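# Stack the 96-well plate from nest N1 onto N2

## Task

Pick up the 96-well plate sitting in plate nest N1 and set it onto the plate already in plate nest N2 so that it nests all the way down, with its well A1 directly above the lower plate's well A1. The lower plate has to stay lying flat in N2. Then release the plate and bring the gripper away from it.

## Robot and tools

Setup: a simulated table with two arms, left_arm and right_arm. Each arm has six revolute joints in this column order: waist, shoulder, elbow, wrist pitch, wrist yaw, wrist roll, followed by a gripper. Viewed from behind the arms, nest N1 (the plate to move) is on the right and N2 (the plate to stack on) is on the left. Each plate has one clipped corner, and well A1 lies at that corner, so the clipped corners must end up aligned.

Scene frame: one shared world frame with the origin on the table top midway between the arms. +z is up, +x extends outward over the table, and left_arm sits toward +y. The names left and right refer to the arms only, not to image sides. A gripper's fingers point along its own +z and close along its own y. The reported end_effector_position (metres) is the point between the finger pads, roughly 1 cm short of the tips; orientation is given as a wxyz quaternion. Reported hand positions may be off, especially when the arm is stretched far.

Tool execute_actions, argument actions: a list holding either nothing, one action, or one wait. Optional pictures (true/false) controls whether camera images come back.
- Empty list: only reports the current state.
- Wait: {"steps": N}, N from 1 to 300 control steps (each 1/30 s), counted from the previous result; time spent writing counts toward it.
- Action: {"rows": [...], "steps": N}, N up to 15 (default 15), 1 to 15 rows. Each row is used for one step; if rows run out, the last one repeats.
Every row is a single flat list of 14 numbers, each within [-1, 1], always covering both arms: left_arm waist, shoulder, elbow, wrist pitch, wrist yaw, wrist roll, opening, then right_arm in the same seven-number order.

Joint numbers are offsets, not poses. They are measured from the arm's joint angles printed in the most recent result that shows them (before any such result, and for second or later calls within one reply, from the arm's angle when the action begins), never from the previous row. Scale: 1.0 equals 1.264 rad waist, 1.32 shoulder, 1.276 elbow, 1.83 wrist pitch, 1.686 wrist yaw, 2.022 wrist roll. Stated joint ranges (rad): waist -2.880..2.880, shoulder 0.000..3.142, elbow 0.000..3.019, wrist pitch -1.693..1.571, wrist yaw -1.571..1.571, wrist roll -2.094..2.094. True ends may differ by about 0.019 rad. A call pushing a joint over 0.019 rad beyond its stated end is refused entirely (nothing is sent). A joint pushed past its real end is clipped there and the result may say "joint sent to its limit"; no such line does not guarantee room remains.

Opening is absolute, not an offset: +1 fully open (0.094 m pad gap), -1 closed. Except near the extremes, fingers go to where grip_measured reads the commanded value. To hold something, command about 0.03 below the current grip_measured; a smaller margin gives a lighter grip. Per-pad force tops out around 50 to 62 N, lower on thin parts under about 2 mm. Grip readings carry a fixed per-gripper offset of up to about 1 mm.

Motion: joint targets are kept within a fixed lead of the measured angle (rad): waist 0.264, shoulder 0.32, elbow 0.276, wrist pitch 0.33, wrist yaw 0.186, wrist roll 0.522; and if targets would carry the hand over 70 mm from where it is, all are scaled back. Large moves therefore take several actions. Arms keep heading to the last target while you think or wait, until they settle or a step is HELD. Zeros are not a pause: they pull the arm back to the reference angles, and under load an arm can sag with zeros. To hold position, in a reply's first call send offsets back to the desired angles, zeros in later calls, and increase the correction if a joint still lags. Moves of a few millimetres may not register.

Result lines: the state line gives each arm's pose; Joint positions and Joint velocities list, per arm, the six joints (rad, rad/s) then the pad gap (m, m/s); grip_measured is the opening on the command scale. "joint command not followed" means a clearance check altered or blocked joint targets on some steps, while the rest ran. HELD flags steps where your row was partly or fully not sent. MOTOR HOT appears from 85 °C; at 100 °C an OVER-TEMPERATURE FAULT makes that arm and its gripper go limp and drop, so avoid long loaded holds.

Cameras: cam_head_left, cam_head_right, cam_left_wrist, cam_right_wrist, each 672x504, with the calibration given (wrist camera poses follow their arms). Tool zoom_image takes camera (one of those names) and region [x0, y0, x1, y1] in that image's pixels, origin top-left, at most 504 by 504, and returns an enlarged view of the latest image.

Tool finished_scene takes scene (the current scene's number) and ends it irreversibly, reporting success; the plate must be stacked and stay so. Replying without any tool call ends everything.

Avoid: dropping the plate from more than a few millimetres, knocking anything off the table, tilting or shoving the lower plate out of N2, pressing hard, and letting the arms collide. Loose objects may occasionally be nudged by outside pushes. Move smoothly and efficiently.

Each tool is called after "Request:" by a JSON object that holds its "api" and its "payload", one argument or row to a line.

## Session

Request:
{"api": "execute_actions", "payload": {
  "actions": []
}}

Scene clock: 0.00 s of 13200.00 s.
left_arm: end_effector_position=(+0.0634, +0.8346, +0.2882) grip_measured=+1.000 end_effector_quat_wxyz=(-0.385, +0.696, -0.474, +0.376) | right_arm: end_effector_position=(+0.5300, -0.0419, +0.2552) grip_measured=+1.000 end_effector_quat_wxyz=(+0.613, -0.326, +0.569, -0.440)
Joint positions: left_arm=[ 1.637  1.735  1.581 -1.374  1.136 -0.224  0.094] | right_arm=[ 0.702  1.77   0.976  1.005  0.845 -1.302  0.094]
Joint velocities: left_arm=[ 0.005  0.005  0.002 -0.007  0.037  0.022  0.   ] | right_arm=[-0.005  0.005  0.012 -0.012  0.007  0.051  0.   ]
camera_calibration (this result's frames):
cam_left_wrist: T_world_to_cam=[[0.379106, 0.252605, 0.890208, -0.491155], [-0.302456, -0.875354, 0.377194, 0.645092], [0.874528, -0.412245, -0.25545, 0.485013], [0, 0, 0, 1]] pos_world=[-0.042846, 0.888696, 0.317802]
cam_right_wrist: T_world_to_cam=[[-0.160621, -0.388488, 0.907347, -0.159532], [-0.604562, -0.687932, -0.401565, 0.397236], [0.780196, -0.613047, -0.124369, -0.284919], [0, 0, 0, 1]] pos_world=[0.436822, 0.0366263, 0.268831]

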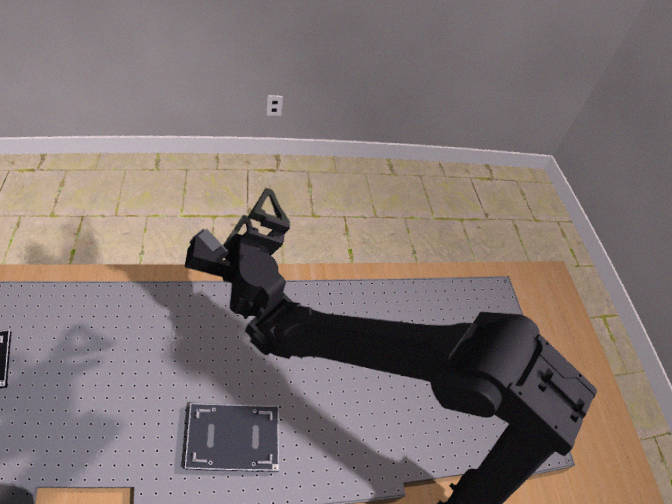

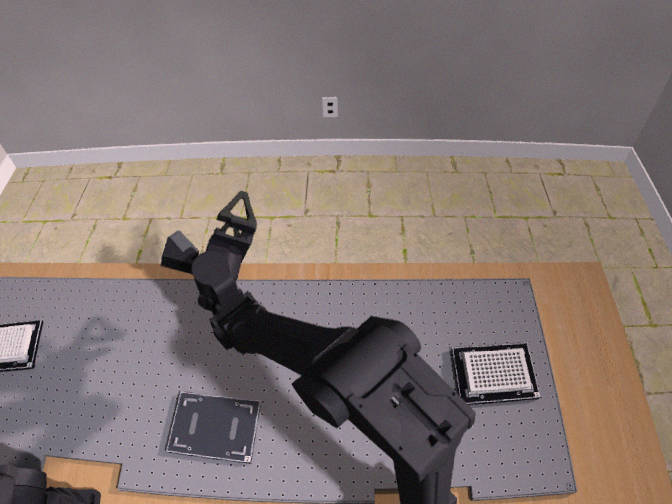

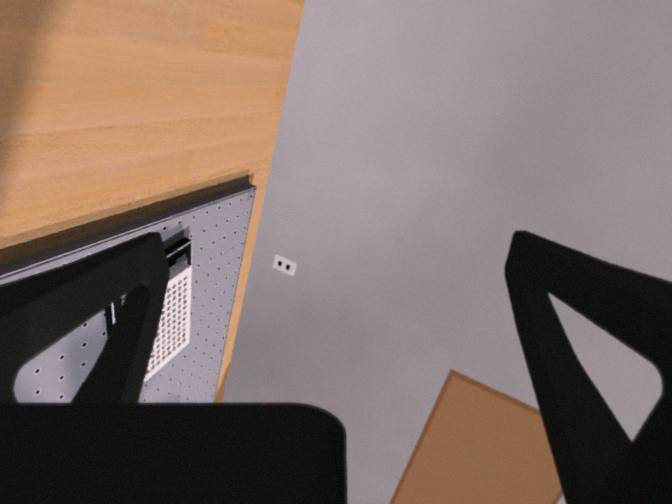

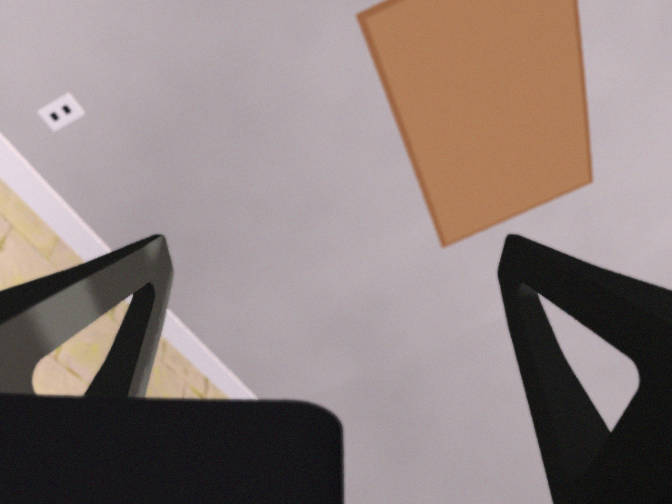

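Request:
{"api": "zoom_image", "payload": {
  "camera": "cam_head_right",
  "region": [440, 330, 560, 420]
}}

Request:
{"api": "zoom_image", "payload": {
  "camera": "cam_head_right",
  "region": [0, 300, 100, 390]
}}

Request:
{"api": "execute_actions", "payload": {
  "actions": [
    {"rows":[[-0.85,-0.15,-0.2,0.06,-0.674,-0.33,1,-0.99,-0.35,0,-1,-0.5,1,1]]}
  ],
  "pictures": false
}}

Request:
{"api": "execute_actions", "payload": {
  "actions": [
    {"steps":75}
  ]
}}

Region (440, 330, 560, 420) of cam_head_right's 672x504 image, scaled by 4.200, with more detail than that image has; it fills the top 378 rows of this view, and the rest is white.

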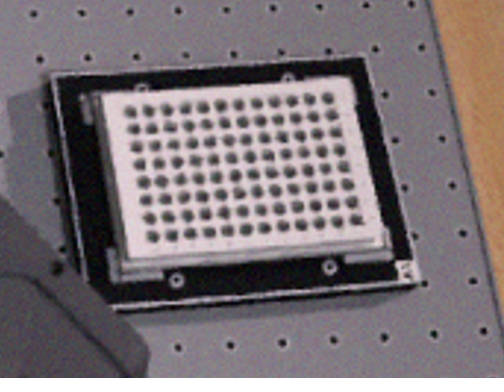

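Region (0, 300, 100, 390) of cam_head_right's 672x504 image, scaled by 5.040, with more detail than that image has; it fills the top 454 rows of this view, and the rest is white.

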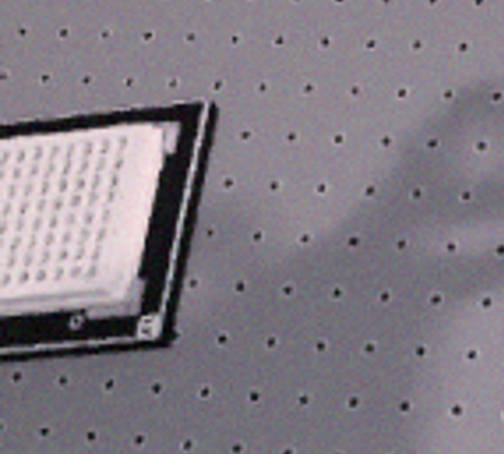

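Scene clock: 13.00 s of 13200.00 s.
left_arm: end_effector_position=(+0.2600, +0.6847, +0.1785) grip_measured=+1.000 end_effector_quat_wxyz=(-0.045, +0.790, -0.600, +0.119) | right_arm: end_effector_position=(+0.5784, -0.2315, +0.3690) grip_measured=+1.000 end_effector_quat_wxyz=(+0.664, -0.276, +0.666, -0.198)
Joint positions: left_arm=[ 0.985  1.58   1.343 -1.285  0.251 -0.751  0.094] | right_arm=[ 0.231  1.337  0.974  0.324  0.179 -0.675  0.094]
Joint velocities: left_arm=[-1.832  0.005 -0.017  0.066 -1.56  -0.462  0.   ] | right_arm=[-1.568 -0.728  0.007 -1.648 -1.282  1.546  0.   ]
Steps of this call (steps 1 to 90: nothing new was sent; then 9.50 s passed at rest; steps 91 to 105: all 15 steps of this action). Readings (joint positions):
91: left_arm=[1.630 1.727 1.565 -1.360 1.096 -0.260] | right_arm=[0.695 1.761 0.976 0.979 0.809 -1.272]
92: left_arm=[1.619 1.708 1.531 -1.341 1.049 -0.303] | right_arm=[0.685 1.747 0.974 0.935 0.771 -1.237]
94: left_arm=[1.570 1.667 1.459 -1.325 0.946 -0.395] | right_arm=[0.648 1.703 0.974 0.852 0.695 -1.167]
98: left_arm=[1.400 1.608 1.369 -1.308 0.710 -0.572] | right_arm=[0.535 1.574 0.974 0.690 0.543 -1.024]
105: the state above

Scene clock: 15.50 s of 13200.00 s.
left_arm: end_effector_position=(+0.3728, +0.5787, +0.1815) grip_measured=+1.000 end_effector_quat_wxyz=(+0.038, -0.702, +0.711, -0.004) | right_arm: end_effector_position=(+0.3864, -0.5846, +0.1664) grip_measured=+1.000 end_effector_quat_wxyz=(+0.211, +0.556, +0.804, +0.020)
Joint positions: left_arm=[ 0.57   1.551  1.33  -1.273  0.001 -0.876  0.094] | right_arm=[-0.55   1.298  0.969 -0.816  0.005  0.712  0.094]
Joint velocities: left_arm=[-0.005 -0.005  0.007 -0.002 -0.051 -0.051  0.   ] | right_arm=[ 0.005 -0.015 -0.012  0.027  0.007  0.022  0.   ]
Steps of this call (steps 1 to 60: the robot went on to your last target; steps 61 to 75: nothing new was sent). Readings (joint positions):
1: left_arm=[0.922 1.580 1.343 -1.283 0.184 -0.766] | right_arm=[0.176 1.316 0.974 0.267 0.125 -0.621]
2: left_arm=[0.858 1.580 1.343 -1.282 0.118 -0.779] | right_arm=[0.123 1.299 0.974 0.212 0.089 -0.568]
4: left_arm=[0.734 1.580 1.343 -1.279 0.048 -0.800] | right_arm=[0.018 1.282 0.974 0.109 0.050 -0.469]
8: left_arm=[0.529 1.572 1.335 -1.273 0.011 -0.841] | right_arm=[-0.178 1.280 0.974 -0.097 0.021 -0.276]
75: the state above
All arms were judged still, so your last target was given up. Only a new action makes them travel on or press farther. Fingers that are still opening or closing keep moving.
camera_calibration (this result's frames):
cam_left_wrist: T_world_to_cam=[[0.998547, -0.0171088, 0.0511024, -0.371316], [-0.0421715, -0.838464, 0.543323, 0.406342], [0.0335519, -0.544689, -0.837967, 0.577636], [0, 0, 0, 1]] pos_world=[0.368532, 0.648982, 0.28224]
cam_right_wrist: T_world_to_cam=[[-0.879114, -0.393073, -0.269541, 0.157953], [-0.460687, 0.84577, 0.269149, 0.630812], [0.122175, 0.360787, -0.924611, 0.440154], [0, 0, 0, 1]] pos_world=[0.37569, -0.630237, 0.279763]

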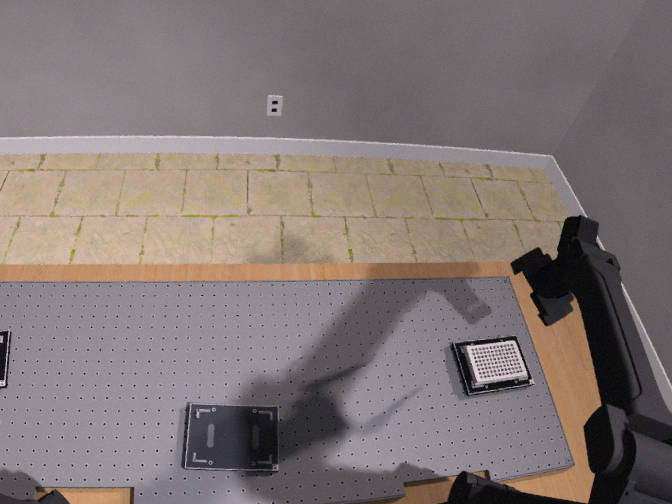

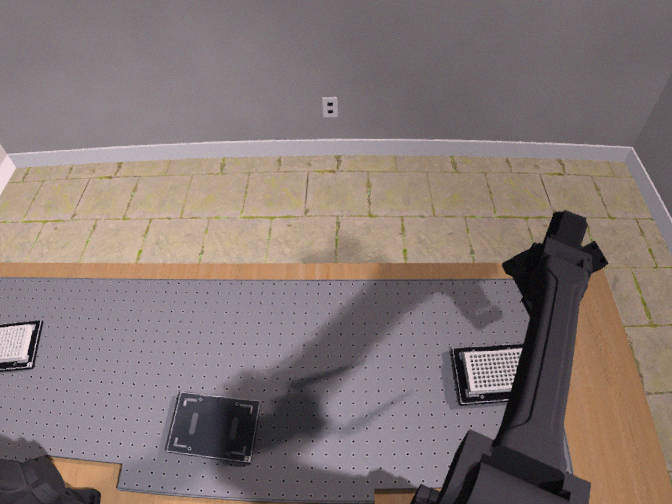

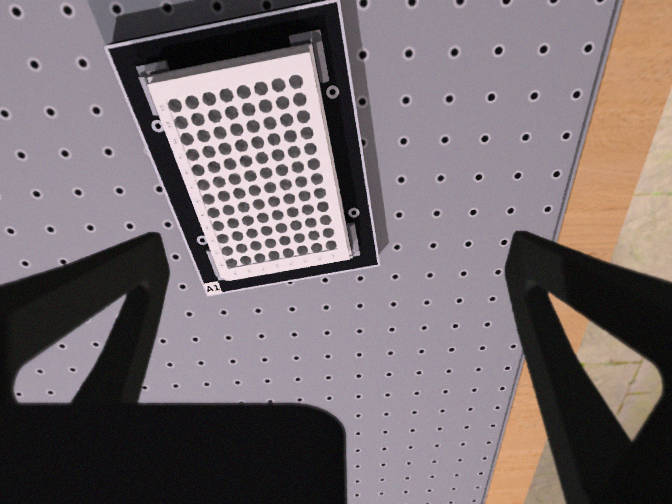

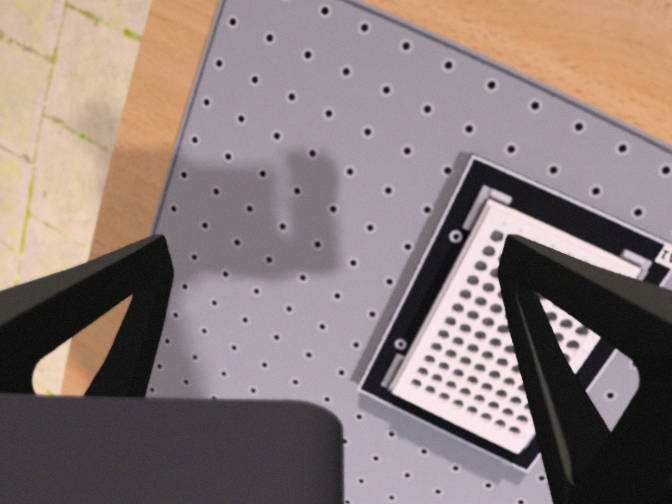

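Request:
{"api": "execute_actions", "payload": {
  "actions": [
    {"rows":[[-0.025,0,-0.205,0.104,0,1,1,-0.022,0.065,-0.062,-0.15,0,0.112,1]]}
  ],
  "pictures": false
}}

Request:
{"api": "execute_actions", "payload": {
  "actions": [
    {"steps":45}
  ],
  "pictures": false
}}

Request:
{"api": "execute_actions", "payload": {
  "actions": [
    {"rows":[[0,0,0.008,0,0,0.47,1,0,0,0.008,0,0,0,1]]}
  ],
  "pictures": false
}}

Request:
{"api": "execute_actions", "payload": {
  "actions": [
    {"steps":40}
  ]
}}

Scene clock: 35.13 s of 13200.00 s.
left_arm: end_effector_position=(+0.3287, +0.5276, +0.0746) grip_measured=+1.000 end_effector_quat_wxyz=(-0.019, -0.071, +0.997, -0.013) | right_arm: end_effector_position=(+0.2966, -0.5447, +0.0853) grip_measured=+1.000 end_effector_quat_wxyz=(-0.008, +0.660, +0.751, -0.004)
Joint positions: left_arm=[ 0.54   1.564  1.045 -1.097  0.001  0.511  0.094] | right_arm=[-0.573  1.389  0.886 -1.084  0.005  0.922  0.094]
Joint velocities: left_arm=[ 0.005  0.015 -0.002 -0.002 -0.066  2.718  0.   ] | right_arm=[-0.015 -0.015 -0.002 -0.017 -0.081  0.066  0.   ]
Steps of this call (steps 1 to 90: nothing new was sent; then 16.13 s passed at rest; steps 91 to 105: all 15 steps of this action). Readings (joint positions):
91: left_arm=[0.569 1.547 1.306 -1.242 0.001 -0.820] | right_arm=[-0.551 1.301 0.968 -0.851 0.005 0.737]
92: left_arm=[0.568 1.534 1.263 -1.196 0.001 -0.750] | right_arm=[-0.553 1.302 0.964 -0.908 0.005 0.767]
94: left_arm=[0.561 1.524 1.162 -1.137 0.001 -0.577] | right_arm=[-0.559 1.317 0.936 -1.007 0.005 0.822]
98: left_arm=[0.543 1.554 1.049 -1.115 0.001 -0.181] | right_arm=[-0.572 1.372 0.888 -1.080 0.005 0.887]
105: the state above

Scene clock: 36.63 s of 13200.00 s.
left_arm: end_effector_position=(+0.3287, +0.5276, +0.0746) grip_measured=+1.000 end_effector_quat_wxyz=(-0.014, +0.237, +0.971, -0.018) | right_arm: end_effector_position=(+0.2966, -0.5447, +0.0853) grip_measured=+1.000 end_effector_quat_wxyz=(-0.008, +0.664, +0.748, -0.004)
Joint positions: left_arm=[ 0.54   1.564  1.045 -1.097  0.001  1.131  0.094] | right_arm=[-0.573  1.389  0.886 -1.084  0.005  0.931  0.094]
Joint velocities: left_arm=[-0.005  0.005  0.002 -0.027 -0.022 -0.007  0.   ] | right_arm=[-0.005  0.015  0.002  0.002 -0.037 -0.081  0.   ]
Steps of this call (steps 1 to 45: the robot went on to your last target). Readings (joint positions):
1: left_arm=[0.540 1.564 1.045 -1.097 0.001 0.609] | right_arm=[-0.573 1.389 0.886 -1.084 0.005 0.923]
2: left_arm=[0.540 1.564 1.045 -1.097 0.001 0.708] | right_arm=[-0.573 1.389 0.886 -1.084 0.005 0.925]
4: left_arm=[0.540 1.564 1.045 -1.097 0.001 0.861] | right_arm=[-0.573 1.389 0.886 -1.084 0.005 0.927]
8: left_arm=[0.540 1.564 1.045 -1.097 0.001 1.021] | right_arm=[-0.573 1.389 0.886 -1.084 0.005 0.929]
45: the state above
All arms were judged still, so your last target was given up. Only a new action makes them travel on or press farther. Fingers that are still opening or closing keep moving.

Scene clock: 37.13 s of 13200.00 s.
left_arm: end_effector_position=(+0.3287, +0.5276, +0.0746) grip_measured=+1.000 end_effector_quat_wxyz=(-0.005, +0.631, +0.775, -0.022) | right_arm: end_effector_position=(+0.2966, -0.5447, +0.0853) grip_measured=+1.000 end_effector_quat_wxyz=(-0.008, +0.664, +0.748, -0.004)
Joint positions: left_arm=[ 0.54   1.564  1.045 -1.097  0.001  2.018  0.094] | right_arm=[-0.573  1.389  0.886 -1.084  0.005  0.931  0.094]
Joint velocities: left_arm=[-0.015 -0.015 -0.007 -0.012 -0.066  0.344  0.   ] | right_arm=[ 0.005 -0.005 -0.007  0.017 -0.125  0.007  0.   ]
Steps of this call (steps 1 to 15: all 15 steps of this action). Readings (joint positions):
1: left_arm=[0.540 1.564 1.045 -1.097 0.001 1.216] | right_arm=[-0.573 1.389 0.886 -1.084 0.005 0.931]
2: left_arm=[0.540 1.564 1.045 -1.097 0.001 1.315] | right_arm=[-0.573 1.389 0.886 -1.084 0.005 0.931]
4: left_arm=[0.540 1.564 1.045 -1.097 0.001 1.513] | right_arm=[-0.573 1.389 0.886 -1.084 0.005 0.931]
8: left_arm=[0.540 1.564 1.045 -1.097 0.001 1.834] | right_arm=[-0.573 1.389 0.886 -1.084 0.005 0.931]
15: the state above

Scene clock: 38.47 s of 13200.00 s.
left_arm: end_effector_position=(+0.3287, +0.5276, +0.0746) grip_measured=+1.000 end_effector_quat_wxyz=(-0.004, +0.649, +0.760, -0.022) | right_arm: end_effector_position=(+0.2966, -0.5447, +0.0853) grip_measured=+1.000 end_effector_quat_wxyz=(-0.008, +0.664, +0.748, -0.004)
Joint positions: left_arm=[ 0.54   1.564  1.045 -1.097  0.001  2.066  0.094] | right_arm=[-0.573  1.389  0.886 -1.084  0.005  0.931  0.094]
Joint velocities: left_arm=[-0.005 -0.005 -0.032  0.002 -0.007 -0.037  0.   ] | right_arm=[-0.005 -0.015  0.022  0.012 -0.066 -0.022  0.   ]
Steps of this call (steps 1 to 30: the robot went on to your last target; steps 31 to 40: nothing new was sent). Readings (joint positions):
1: left_arm=[0.540 1.564 1.045 -1.097 0.001 2.028] | right_arm=[-0.573 1.389 0.886 -1.084 0.005 0.931]
2: left_arm=[0.540 1.564 1.045 -1.097 0.001 2.035] | right_arm=[-0.573 1.389 0.886 -1.084 0.005 0.931]
4: left_arm=[0.540 1.564 1.045 -1.097 0.001 2.047] | right_arm=[-0.573 1.389 0.886 -1.084 0.005 0.931]
8: left_arm=[0.540 1.564 1.045 -1.097 0.001 2.058] | right_arm=[-0.573 1.389 0.886 -1.084 0.005 0.931]
40: the state above
All arms were judged still, so your last target was given up. Only a new action makes them travel on or press farther. Fingers that are still opening or closing keep moving.
camera_calibration (this result's frames):
cam_left_wrist: T_world_to_cam=[[-0.987683, -0.153301, 0.0313143, 0.403474], [-0.108947, 0.817452, 0.5656, -0.433674], [-0.112305, 0.555222, -0.824085, -0.0717687], [0, 0, 0, 1]] pos_world=[0.343197, 0.456208, 0.173508]
cam_right_wrist: T_world_to_cam=[[-0.991266, -0.131576, 0.00887474, 0.224716], [-0.10132, 0.80294, 0.587385, 0.420437], [-0.0844118, 0.581356, -0.809259, 0.53326], [0, 0, 0, 1]] pos_world=[0.310365, -0.618032, 0.182593]

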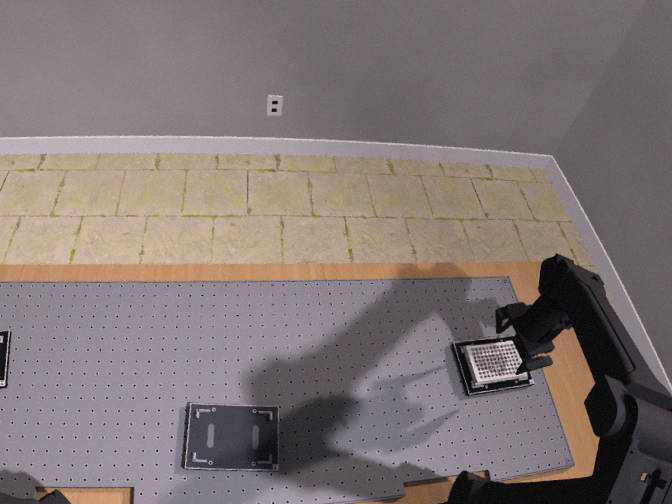

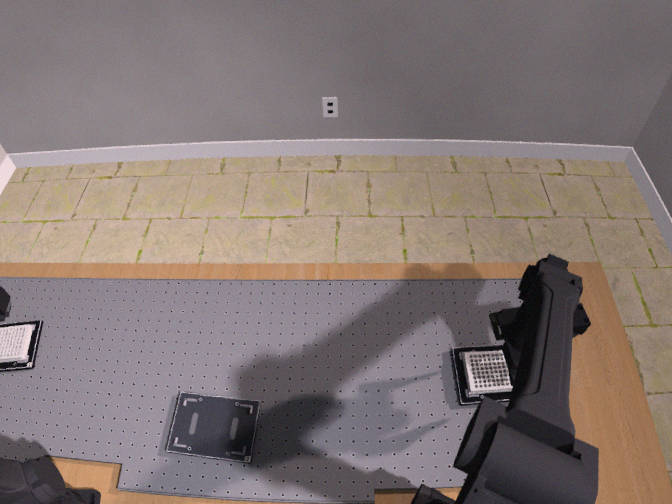

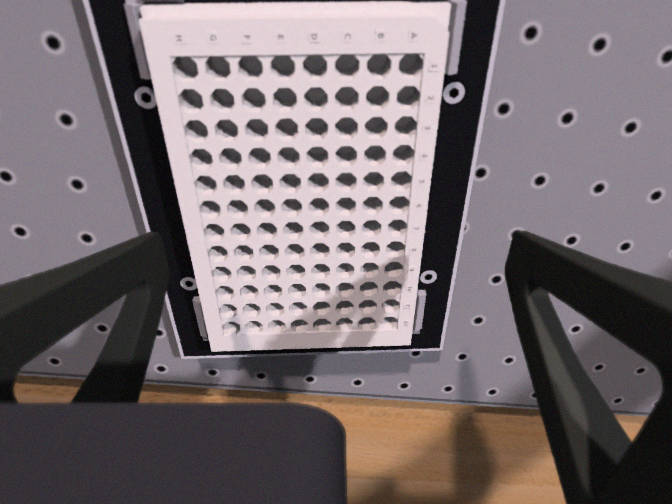

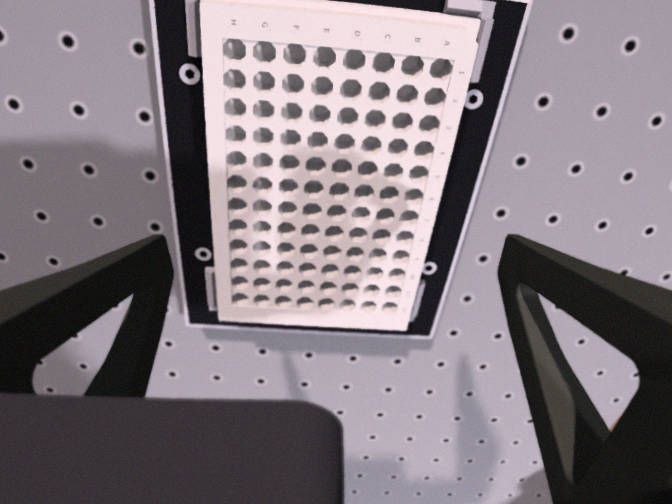

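Request:
{"api": "execute_actions", "payload": {
  "actions": []
}}

Scene clock: 65.93 s of 13200.00 s.
left_arm: end_effector_position=(+0.3287, +0.5276, +0.0746) grip_measured=+1.000 end_effector_quat_wxyz=(-0.004, +0.649, +0.760, -0.022) | right_arm: end_effector_position=(+0.2966, -0.5447, +0.0853) grip_measured=+1.000 end_effector_quat_wxyz=(-0.008, +0.664, +0.748, -0.004)
Joint positions: left_arm=[ 0.54   1.564  1.045 -1.097  0.001  2.066  0.094] | right_arm=[-0.573  1.389  0.886 -1.084  0.005  0.931  0.094]
Joint velocities: left_arm=[-0.005 -0.015 -0.017 -0.002  0.007 -0.037  0.   ] | right_arm=[-0.005 -0.005  0.022  0.007  0.022  0.007  0.   ]
Steps of this call (steps 1 to 90: nothing new was sent; then 24.47 s passed at rest). Readings (joint positions):
1: left_arm=[0.540 1.564 1.045 -1.097 0.001 2.066] | right_arm=[-0.573 1.389 0.886 -1.084 0.005 0.931]
2: left_arm=[0.540 1.564 1.045 -1.097 0.001 2.066] | right_arm=[-0.573 1.389 0.886 -1.084 0.005 0.931]
4: left_arm=[0.540 1.564 1.045 -1.097 0.001 2.066] | right_arm=[-0.573 1.389 0.886 -1.084 0.005 0.931]
8: left_arm=[0.540 1.564 1.045 -1.097 0.001 2.066] | right_arm=[-0.573 1.389 0.886 -1.084 0.005 0.931]
90: the state above
camera_calibration (this result's frames):
cam_left_wrist: T_world_to_cam=[[-0.987683, -0.153301, 0.0313143, 0.403474], [-0.108947, 0.817452, 0.5656, -0.433674], [-0.112305, 0.555222, -0.824085, -0.0717687], [0, 0, 0, 1]] pos_world=[0.343197, 0.456208, 0.173508]
cam_right_wrist: T_world_to_cam=[[-0.991266, -0.131576, 0.00887474, 0.224716], [-0.10132, 0.80294, 0.587385, 0.420437], [-0.0844118, 0.581356, -0.809259, 0.53326], [0, 0, 0, 1]] pos_world=[0.310365, -0.618032, 0.182593]

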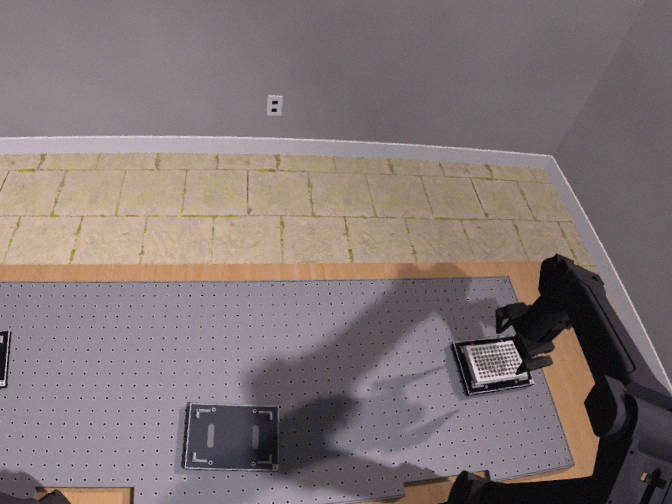

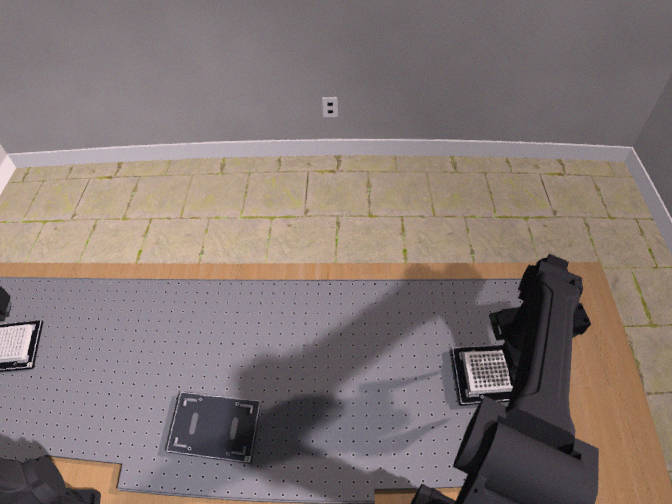

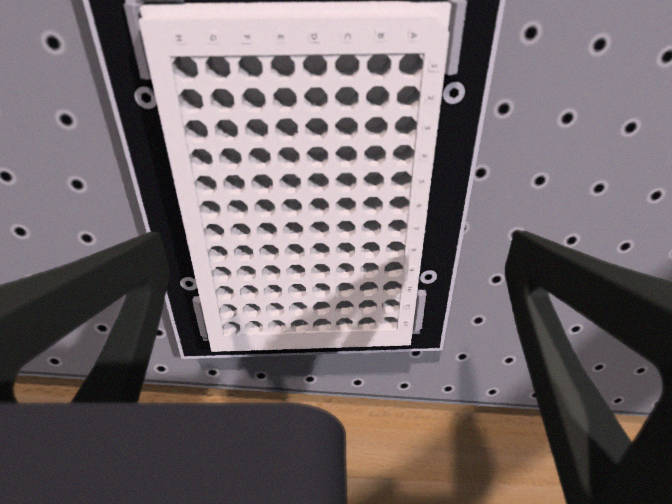

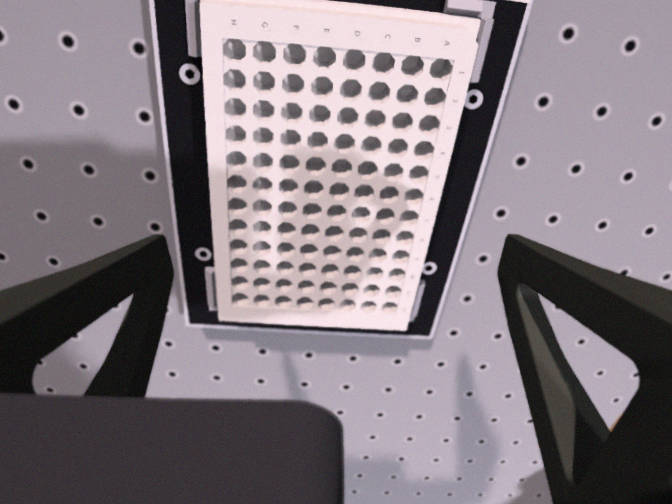

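Request:
{"api": "execute_actions", "payload": {
  "actions": [
    {"rows":[[0,-0.05,0.02,0,0,-0.2,1,0.015,0.01,-0.01,0.02,0,0.03,1],[0,-0.1,0.02,0,0,-0.4,1,0.032,0.02,-0.025,0.04,0,0.058,1],[0,-0.2,0.02,0,0,-0.6,1,0.032,0.03,-0.04,0.058,0,0.058,1]]}
  ],
  "pictures": false
}}

Request:
{"api": "execute_actions", "payload": {
  "actions": [
    {"steps":30}
  ]
}}

Scene clock: 78.27 s of 13200.00 s.
left_arm: end_effector_position=(+0.3290, +0.5278, +0.1929) grip_measured=+1.000 end_effector_quat_wxyz=(+0.089, +0.162, +0.978, +0.094) | right_arm: end_effector_position=(+0.3060, -0.5345, +0.0628) grip_measured=+1.000 end_effector_quat_wxyz=(+0.006, +0.688, +0.725, -0.001)
Joint positions: left_arm=[ 0.54   1.263  1.048 -1.097  0.001  0.981  0.094] | right_arm=[-0.535  1.414  0.842 -0.988  0.005  1.036  0.094]
Joint velocities: left_arm=[ 0.005  0.269 -0.022 -0.017 -0.007 -0.755  0.   ] | right_arm=[-0.015 -0.005  0.022  0.002  0.066 -0.051  0.   ]
Steps of this call (steps 1 to 90: nothing new was sent; then 8.83 s passed at rest; steps 91 to 105: all 15 steps of this action). Readings (joint positions):
91: left_arm=[0.540 1.560 1.045 -1.097 0.001 2.001] | right_arm=[-0.572 1.389 0.885 -1.079 0.005 0.940]
92: left_arm=[0.540 1.550 1.045 -1.097 0.001 1.905] | right_arm=[-0.569 1.389 0.881 -1.063 0.005 0.959]
94: left_arm=[0.540 1.500 1.044 -1.097 0.001 1.768] | right_arm=[-0.556 1.391 0.866 -1.015 0.005 0.988]
98: left_arm=[0.540 1.335 1.045 -1.097 0.001 1.401] | right_arm=[-0.535 1.407 0.845 -0.991 0.005 1.019]
105: the state above

Scene clock: 79.27 s of 13200.00 s.
left_arm: end_effector_position=(+0.3304, +0.5289, +0.1804) grip_measured=+1.000 end_effector_quat_wxyz=(+0.082, +0.107, +0.988, +0.078) | right_arm: end_effector_position=(+0.3060, -0.5345, +0.0628) grip_measured=+1.000 end_effector_quat_wxyz=(+0.006, +0.690, +0.724, -0.001)
Joint positions: left_arm=[ 0.54   1.295  1.048 -1.097  0.001  0.868  0.094] | right_arm=[-0.535  1.414  0.842 -0.988  0.005  1.041  0.094]
Joint velocities: left_arm=[-0.015 -0.015  0.007  0.022 -0.022 -0.051  0.   ] | right_arm=[-0.005 -0.005 -0.007 -0.002  0.022 -0.095  0.   ]
Steps of this call (steps 1 to 30: the robot went on to your last target). Readings (joint positions):
1: left_arm=[0.540 1.271 1.048 -1.097 0.001 0.958] | right_arm=[-0.535 1.414 0.842 -0.988 0.005 1.037]
2: left_arm=[0.540 1.279 1.048 -1.097 0.001 0.940] | right_arm=[-0.535 1.414 0.842 -0.988 0.005 1.038]
4: left_arm=[0.540 1.291 1.048 -1.097 0.001 0.914] | right_arm=[-0.535 1.414 0.842 -0.988 0.005 1.039]
8: left_arm=[0.540 1.295 1.048 -1.097 0.001 0.887] | right_arm=[-0.535 1.414 0.842 -0.988 0.005 1.040]
30: the state above
All arms were judged still, so your last target was given up. Only a new action makes them travel on or press farther. Fingers that are still opening or closing keep moving.
camera_calibration (this result's frames):
cam_left_wrist: T_world_to_cam=[[-0.200083, -0.963238, -0.179277, 0.608202], [-0.887123, 0.10043, 0.450473, 0.162751], [-0.415908, 0.249173, -0.874605, 0.286187], [0, 0, 0, 1]] pos_world=[0.385098, 0.498188, 0.286023]
cam_right_wrist: T_world_to_cam=[[-0.998076, -0.0602416, -0.0146897, 0.277244], [-0.0577491, 0.816811, 0.574007, 0.421359], [-0.0225804, 0.573751, -0.818719, 0.487533], [0, 0, 0, 1]] pos_world=[0.312052, -0.607192, 0.161362]

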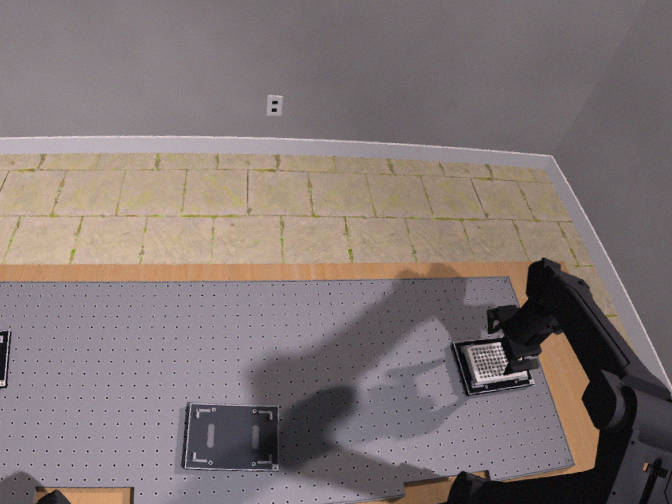

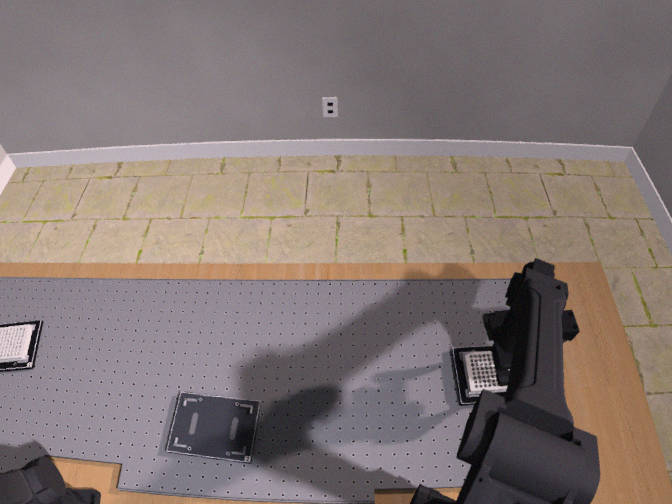

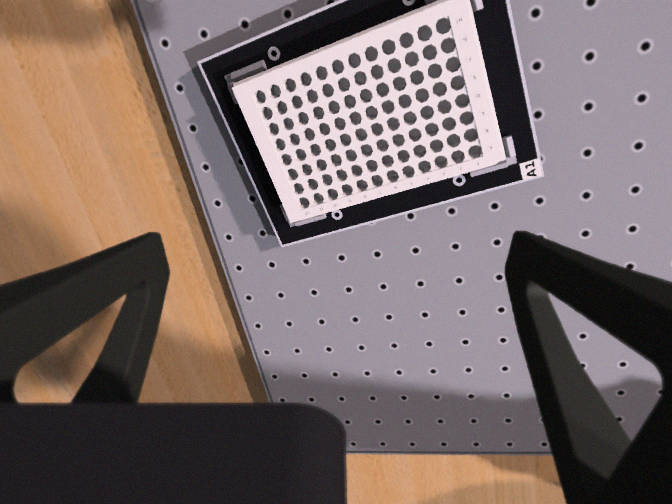

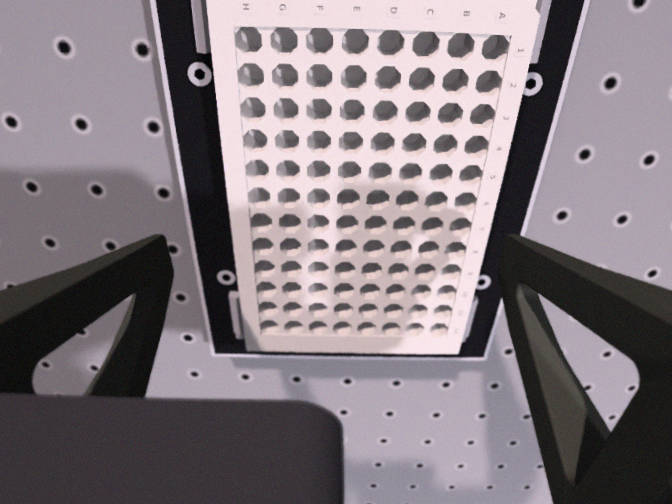

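Request:
{"api": "execute_actions", "payload": {
  "actions": [
    {"rows":[[-0.2,0,0.02,0,0,-0.67,1,-0.013,0.019,-0.028,0.023,0,0.013,1],[-0.6,0,0.02,0,0,-0.67,1,-0.013,0.019,-0.028,0.023,0,0.013,1]]}
  ],
  "pictures": false
}}

Request:
{"api": "execute_actions", "payload": {
  "actions": [
    {"steps":30}
  ]
}}

Scene clock: 87.43 s of 13200.00 s.
left_arm: end_effector_position=(+0.4097, +0.2208, +0.1804) grip_measured=+1.000 end_effector_quat_wxyz=(+0.111, -0.026, +0.993, -0.022) | right_arm: end_effector_position=(+0.3006, -0.5350, +0.0525) grip_measured=+1.000 end_effector_quat_wxyz=(+0.006, +0.700, +0.715, -0.001)
Joint positions: left_arm=[-0.255  1.295  1.048 -1.097  0.006 -0.197  0.094] | right_arm=[-0.543  1.42   0.816 -0.955  0.005  1.058  0.094]
Joint velocities: left_arm=[-0.757 -0.005  0.012  0.007  0.051 -1.78   0.   ] | right_arm=[ 0.005 -0.005  0.007  0.002 -0.037 -0.037  0.   ]
Steps of this call (steps 1 to 90: nothing new was sent; then 4.67 s passed at rest; steps 91 to 105: all 15 steps of this action). Readings (joint positions):
91: left_arm=[0.527 1.295 1.048 -1.097 -0.005 0.808] | right_arm=[-0.535 1.414 0.839 -0.980 0.005 1.044]
92: left_arm=[0.498 1.295 1.048 -1.097 -0.006 0.741] | right_arm=[-0.536 1.414 0.834 -0.969 0.005 1.047]
94: left_arm=[0.402 1.295 1.048 -1.097 -0.006 0.611] | right_arm=[-0.540 1.416 0.824 -0.959 0.005 1.051]
98: left_arm=[0.155 1.295 1.048 -1.097 -0.005 0.350] | right_arm=[-0.543 1.420 0.816 -0.957 0.005 1.056]
105: the state above

Scene clock: 88.43 s of 13200.00 s.
left_arm: end_effector_position=(+0.4119, +0.2381, +0.1804) grip_measured=+1.000 end_effector_quat_wxyz=(+0.108, -0.182, +0.977, -0.033) | right_arm: end_effector_position=(+0.3006, -0.5350, +0.0525) grip_measured=+1.000 end_effector_quat_wxyz=(+0.006, +0.700, +0.714, -0.001)
Joint positions: left_arm=[-0.214  1.295  1.048 -1.097  0.002 -0.471  0.094] | right_arm=[-0.543  1.42   0.816 -0.955  0.005  1.059  0.094]
Joint velocities: left_arm=[-0.005 -0.005 -0.007  0.012 -0.007  0.022  0.   ] | right_arm=[ 0.005  0.005  0.012  0.017 -0.081 -0.051  0.   ]
Steps of this call (steps 1 to 30: the robot went on to your last target). Readings (joint positions):
1: left_arm=[-0.272 1.295 1.048 -1.097 0.006 -0.250] | right_arm=[-0.543 1.420 0.816 -0.955 0.005 1.059]
2: left_arm=[-0.275 1.295 1.048 -1.097 0.006 -0.294] | right_arm=[-0.543 1.420 0.816 -0.955 0.005 1.059]
4: left_arm=[-0.258 1.295 1.048 -1.097 0.006 -0.358] | right_arm=[-0.543 1.420 0.816 -0.955 0.005 1.059]
8: left_arm=[-0.218 1.295 1.048 -1.097 0.002 -0.426] | right_arm=[-0.543 1.420 0.816 -0.955 0.005 1.059]
30: the state above
All arms were judged still, so your last target was given up. Only a new action makes them travel on or press farther. Fingers that are still opening or closing keep moving.
camera_calibration (this result's frames):
cam_left_wrist: T_world_to_cam=[[0.34781, -0.932693, 0.0954611, 0.0618921], [-0.86838, -0.282083, 0.407854, 0.355307], [-0.353475, -0.224752, -0.908043, 0.485711], [0, 0, 0, 1]] pos_world=[0.458702, 0.267117, 0.290225]
cam_right_wrist: T_world_to_cam=[[-0.999333, -0.0331921, -0.0152054, 0.286593], [-0.0359056, 0.818094, 0.573963, 0.421459], [-0.00661157, 0.574126, -0.81874, 0.474719], [0, 0, 0, 1]] pos_world=[0.304673, -0.607829, 0.151128]

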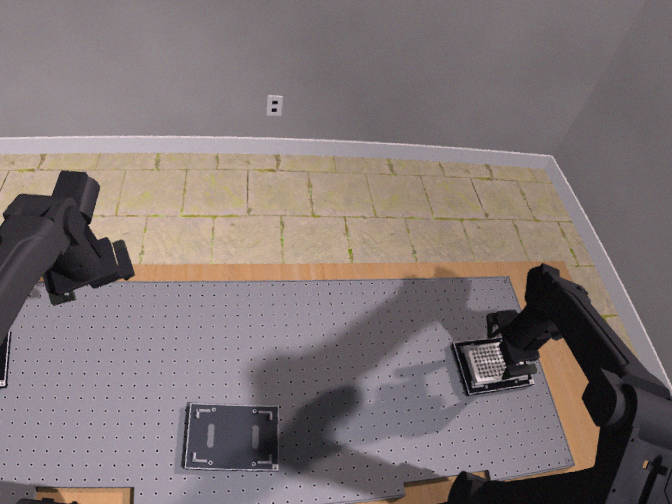

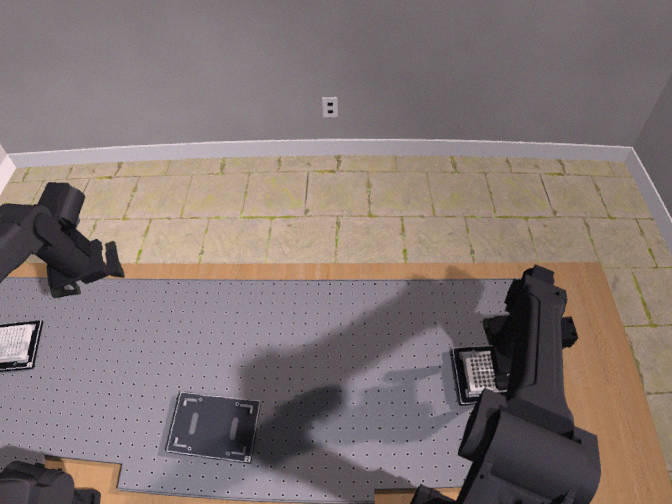

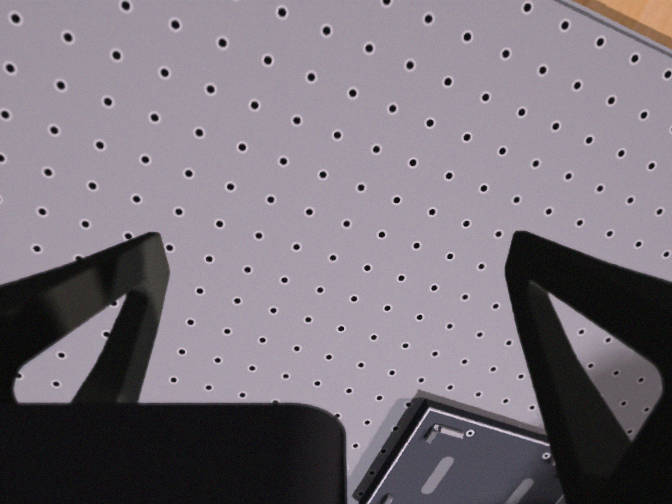

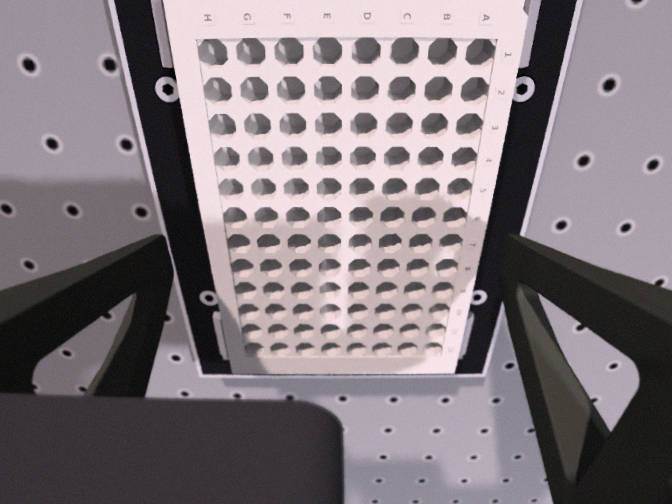

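Request:
{"api": "execute_actions", "payload": {
  "actions": [
    {"rows":[[0,0,0.02,0,0,0,1,-0.009,0,-0.01,0.01,0,0,1],[0,0,0.02,0,0,0,1,-0.009,0,-0.01,0.01,0,0,1],[0,0,0.02,0,0,0,1,-0.009,0.01,-0.015,0.015,0,0,1],[0,0,0.02,0,0,0,1,-0.009,0.015,-0.015,0.02,0,0,1],[0,0,0.02,0,0,0,1,-0.009,0.02,-0.02,0.025,0,0,1],[0,0,0.02,0,0,0,1,-0.009,0.03,-0.02,0.03,0,0,1],[0,0,0.02,0,0,0,1,-0.009,0.035,-0.024,0.032,0,0,1],[0,0,0.02,0,0,0,1,-0.009,0.042,-0.024,0.032,0,0,1]]}
  ],
  "pictures": false
}}

Request:
{"api": "execute_actions", "payload": {
  "actions": [
    {"steps":15}
  ]
}}

Scene clock: 97.33 s of 13200.00 s.
left_arm: end_effector_position=(+0.4119, +0.2381, +0.1804) grip_measured=+1.000 end_effector_quat_wxyz=(+0.108, -0.182, +0.977, -0.033) | right_arm: end_effector_position=(+0.2984, -0.5347, +0.0322) grip_measured=+1.000 end_effector_quat_wxyz=(-0.001, +0.701, +0.713, -0.003)
Joint positions: left_arm=[-0.214  1.295  1.048 -1.097  0.002 -0.471  0.094] | right_arm=[-0.545  1.462  0.794 -0.907  0.005  1.059  0.094]
Joint velocities: left_arm=[-0.024  0.015 -0.022 -0.002 -0.037 -0.037  0.   ] | right_arm=[-0.005 -0.024 -0.022  0.002 -0.051 -0.037  0.   ]
Steps of this call (steps 1 to 90: nothing new was sent; then 5.40 s passed at rest; steps 91 to 105: all 15 steps of this action). Readings (joint positions):
91: left_arm=[-0.214 1.295 1.048 -1.097 0.002 -0.471] | right_arm=[-0.543 1.420 0.816 -0.954 0.005 1.059]
92: left_arm=[-0.214 1.295 1.048 -1.097 0.002 -0.471] | right_arm=[-0.543 1.420 0.816 -0.952 0.005 1.059]
94: left_arm=[-0.214 1.295 1.048 -1.097 0.002 -0.471] | right_arm=[-0.544 1.420 0.814 -0.941 0.005 1.059]
98: left_arm=[-0.214 1.295 1.048 -1.097 0.002 -0.471] | right_arm=[-0.545 1.430 0.804 -0.913 0.005 1.059]
105: the state above

Scene clock: 97.83 s of 13200.00 s.
left_arm: end_effector_position=(+0.4119, +0.2381, +0.1804) grip_measured=+1.000 end_effector_quat_wxyz=(+0.108, -0.182, +0.977, -0.033) | right_arm: end_effector_position=(+0.2984, -0.5347, +0.0321) grip_measured=+1.000 end_effector_quat_wxyz=(-0.001, +0.701, +0.713, -0.003)
Joint positions: left_arm=[-0.214  1.295  1.048 -1.097  0.002 -0.471  0.094] | right_arm=[-0.545  1.462  0.794 -0.906  0.005  1.059  0.094]
Joint velocities: left_arm=[-0.005 -0.015 -0.002  0.002  0.081 -0.007  0.   ] | right_arm=[-0.005 -0.015 -0.017 -0.017  0.022  0.007  0.   ]
Steps of this call (steps 1 to 15: the robot went on to your last target). Readings (joint positions):
1: left_arm=[-0.214 1.295 1.048 -1.097 0.002 -0.471] | right_arm=[-0.545 1.462 0.794 -0.907 0.005 1.059]
2: left_arm=[-0.214 1.295 1.048 -1.097 0.002 -0.471] | right_arm=[-0.545 1.462 0.794 -0.907 0.005 1.059]
4: left_arm=[-0.214 1.295 1.048 -1.097 0.002 -0.471] | right_arm=[-0.545 1.462 0.794 -0.906 0.005 1.059]
8: left_arm=[-0.214 1.295 1.048 -1.097 0.002 -0.471] | right_arm=[-0.545 1.462 0.794 -0.906 0.005 1.059]
15: the state above
All arms were judged still, so your last target was given up. Only a new action makes them travel on or press farther. Fingers that are still opening or closing keep moving.
camera_calibration (this result's frames):
cam_left_wrist: T_world_to_cam=[[0.348158, -0.932555, 0.0955371, 0.0617024], [-0.868271, -0.282371, 0.407887, 0.355325], [-0.3534, -0.224961, -0.90802, 0.485726], [0, 0, 0, 1]] pos_world=[0.458692, 0.267144, 0.290222]
cam_right_wrist: T_world_to_cam=[[-0.999522, -0.0308429, -0.00232699, 0.284997], [-0.026472, 0.814108, 0.58011, 0.427767], [-0.0159979, 0.579894, -0.814535, 0.463534], [0, 0, 0, 1]] pos_world=[0.3036, -0.608259, 0.130076]

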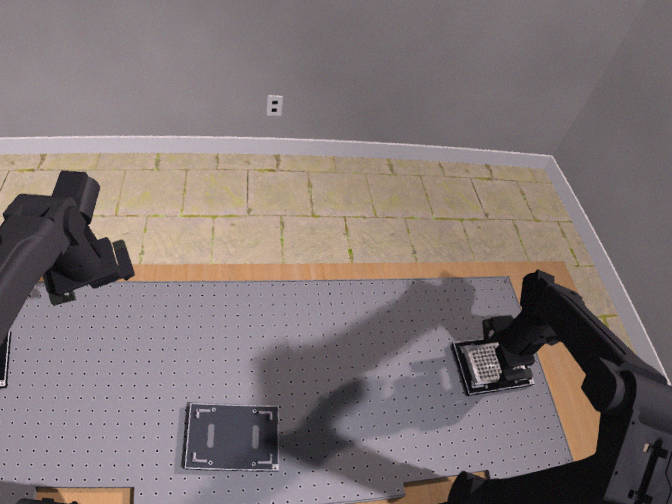

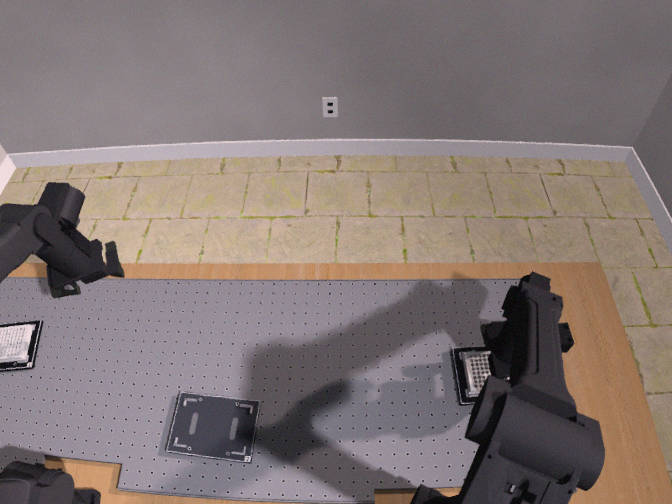

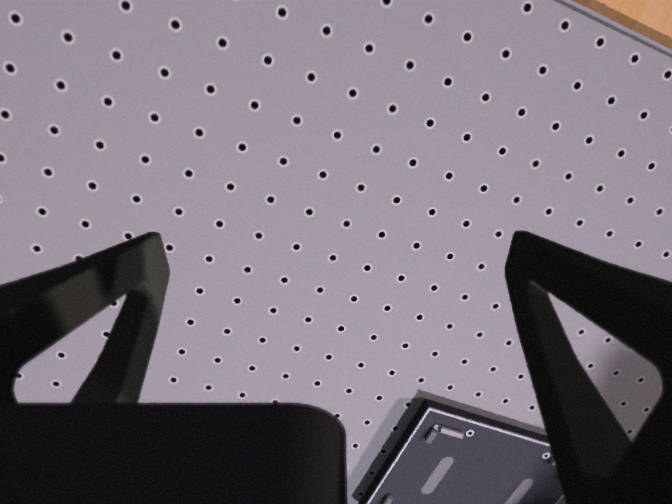

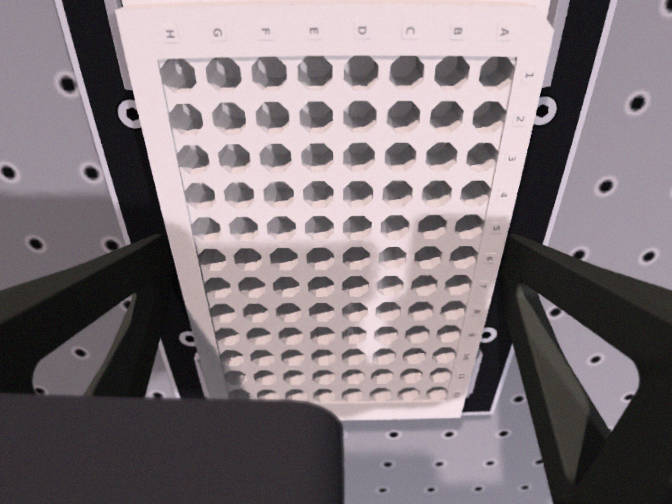

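Good. Close.

Request:
{"api": "execute_actions", "payload": {
  "actions": [
    {"rows":[[0,0,0.02,0,0,0,1,0,0,0.008,0,0,0,0.95],[0,0,0.02,0,0,0,1,0,0,0.008,0,0,0,0.9],[0,0,0.02,0,0,0,1,0,0,0.008,0,0,0,0.86],[0,0,0.02,0,0,0,1,0,0,0.008,0,0,0,0.84],[0,0,0.02,0,0,0,1,0,0,0.008,0,0,0,0.82],[0,0,0.02,0,0,0,1,0,0,0.008,0,0,0,0.81],[0,0,0.02,0,0,0,1,0,0,0.008,0,0,0,0.80],[0,0,0.02,0,0,0,1,0,0,0.008,0,0,0,0.79],[0,0,0.02,0,0,0,1,0,0,0.008,0,0,0,0.78],[0,0,0.02,0,0,0,1,0,0,0.008,0,0,0,0.77],[0,0,0.02,0,0,0,1,0,0,0.008,0,0,0,0.76]]}
  ],
  "pictures": false
}}

Request:
{"api": "execute_actions", "payload": {
  "actions": [
    {"steps":15}
  ],
  "pictures": false
}}

Scene clock: 104.30 s of 13200.00 s.
left_arm: end_effector_position=(+0.4119, +0.2381, +0.1804) grip_measured=+1.000 end_effector_quat_wxyz=(+0.108, -0.182, +0.977, -0.033) | right_arm: end_effector_position=(+0.2982, -0.5347, +0.0321) grip_measured=+0.780 end_effector_quat_wxyz=(-0.001, +0.701, +0.713, -0.003)
Joint positions: left_arm=[-0.214  1.295  1.048 -1.097  0.002 -0.471  0.094] | right_arm=[-0.545  1.462  0.794 -0.907  0.005  1.059  0.084]
Joint velocities: left_arm=[-0.005 -0.005 -0.002  0.007 -0.022 -0.037  0.   ] | right_arm=[-0.005 -0.005 -0.002 -0.007 -0.051 -0.022 -0.   ]
Steps of this call (steps 1 to 90: nothing new was sent; then 2.97 s passed at rest; steps 91 to 105: all 15 steps of this action). Readings (joint positions):
91: left_arm=[-0.214 1.295 1.048 -1.097 0.002 -0.471] | right_arm=[-0.545 1.462 0.794 -0.906 0.005 1.059]
92: left_arm=[-0.214 1.295 1.048 -1.097 0.002 -0.471] | right_arm=[-0.545 1.462 0.794 -0.906 0.005 1.059]
94: left_arm=[-0.214 1.295 1.048 -1.097 0.002 -0.471] | right_arm=[-0.545 1.462 0.794 -0.906 0.005 1.059]
98: left_arm=[-0.214 1.295 1.048 -1.097 0.002 -0.471] | right_arm=[-0.545 1.462 0.794 -0.907 0.005 1.059]
105: the state above

Scene clock: 104.80 s of 13200.00 s.
left_arm: end_effector_position=(+0.4119, +0.2381, +0.1804) grip_measured=+1.000 end_effector_quat_wxyz=(+0.108, -0.182, +0.977, -0.033) | right_arm: end_effector_position=(+0.2982, -0.5347, +0.0321) grip_measured=+0.780 end_effector_quat_wxyz=(-0.001, +0.701, +0.713, -0.003)
Joint positions: left_arm=[-0.214  1.295  1.048 -1.097  0.002 -0.471  0.094] | right_arm=[-0.545  1.462  0.794 -0.907  0.005  1.059  0.084]
Joint velocities: left_arm=[-0.015 -0.024  0.007 -0.022 -0.066 -0.037  0.   ] | right_arm=[-0.015 -0.034  0.002  0.007 -0.037 -0.037  0.001]
Steps of this call (steps 1 to 15: the robot went on to your last target). Readings (joint positions):
1: left_arm=[-0.214 1.295 1.048 -1.097 0.002 -0.471] | right_arm=[-0.545 1.462 0.794 -0.907 0.005 1.059]
2: left_arm=[-0.214 1.295 1.048 -1.097 0.002 -0.471] | right_arm=[-0.545 1.462 0.794 -0.907 0.005 1.059]
4: left_arm=[-0.214 1.295 1.048 -1.097 0.002 -0.471] | right_arm=[-0.545 1.462 0.794 -0.907 0.005 1.059]
8: left_arm=[-0.214 1.295 1.048 -1.097 0.002 -0.471] | right_arm=[-0.545 1.462 0.794 -0.907 0.005 1.059]
15: the state above
All arms were judged still, so your last target was given up. Only a new action makes them travel on or press farther. Fingers that are still opening or closing keep moving.


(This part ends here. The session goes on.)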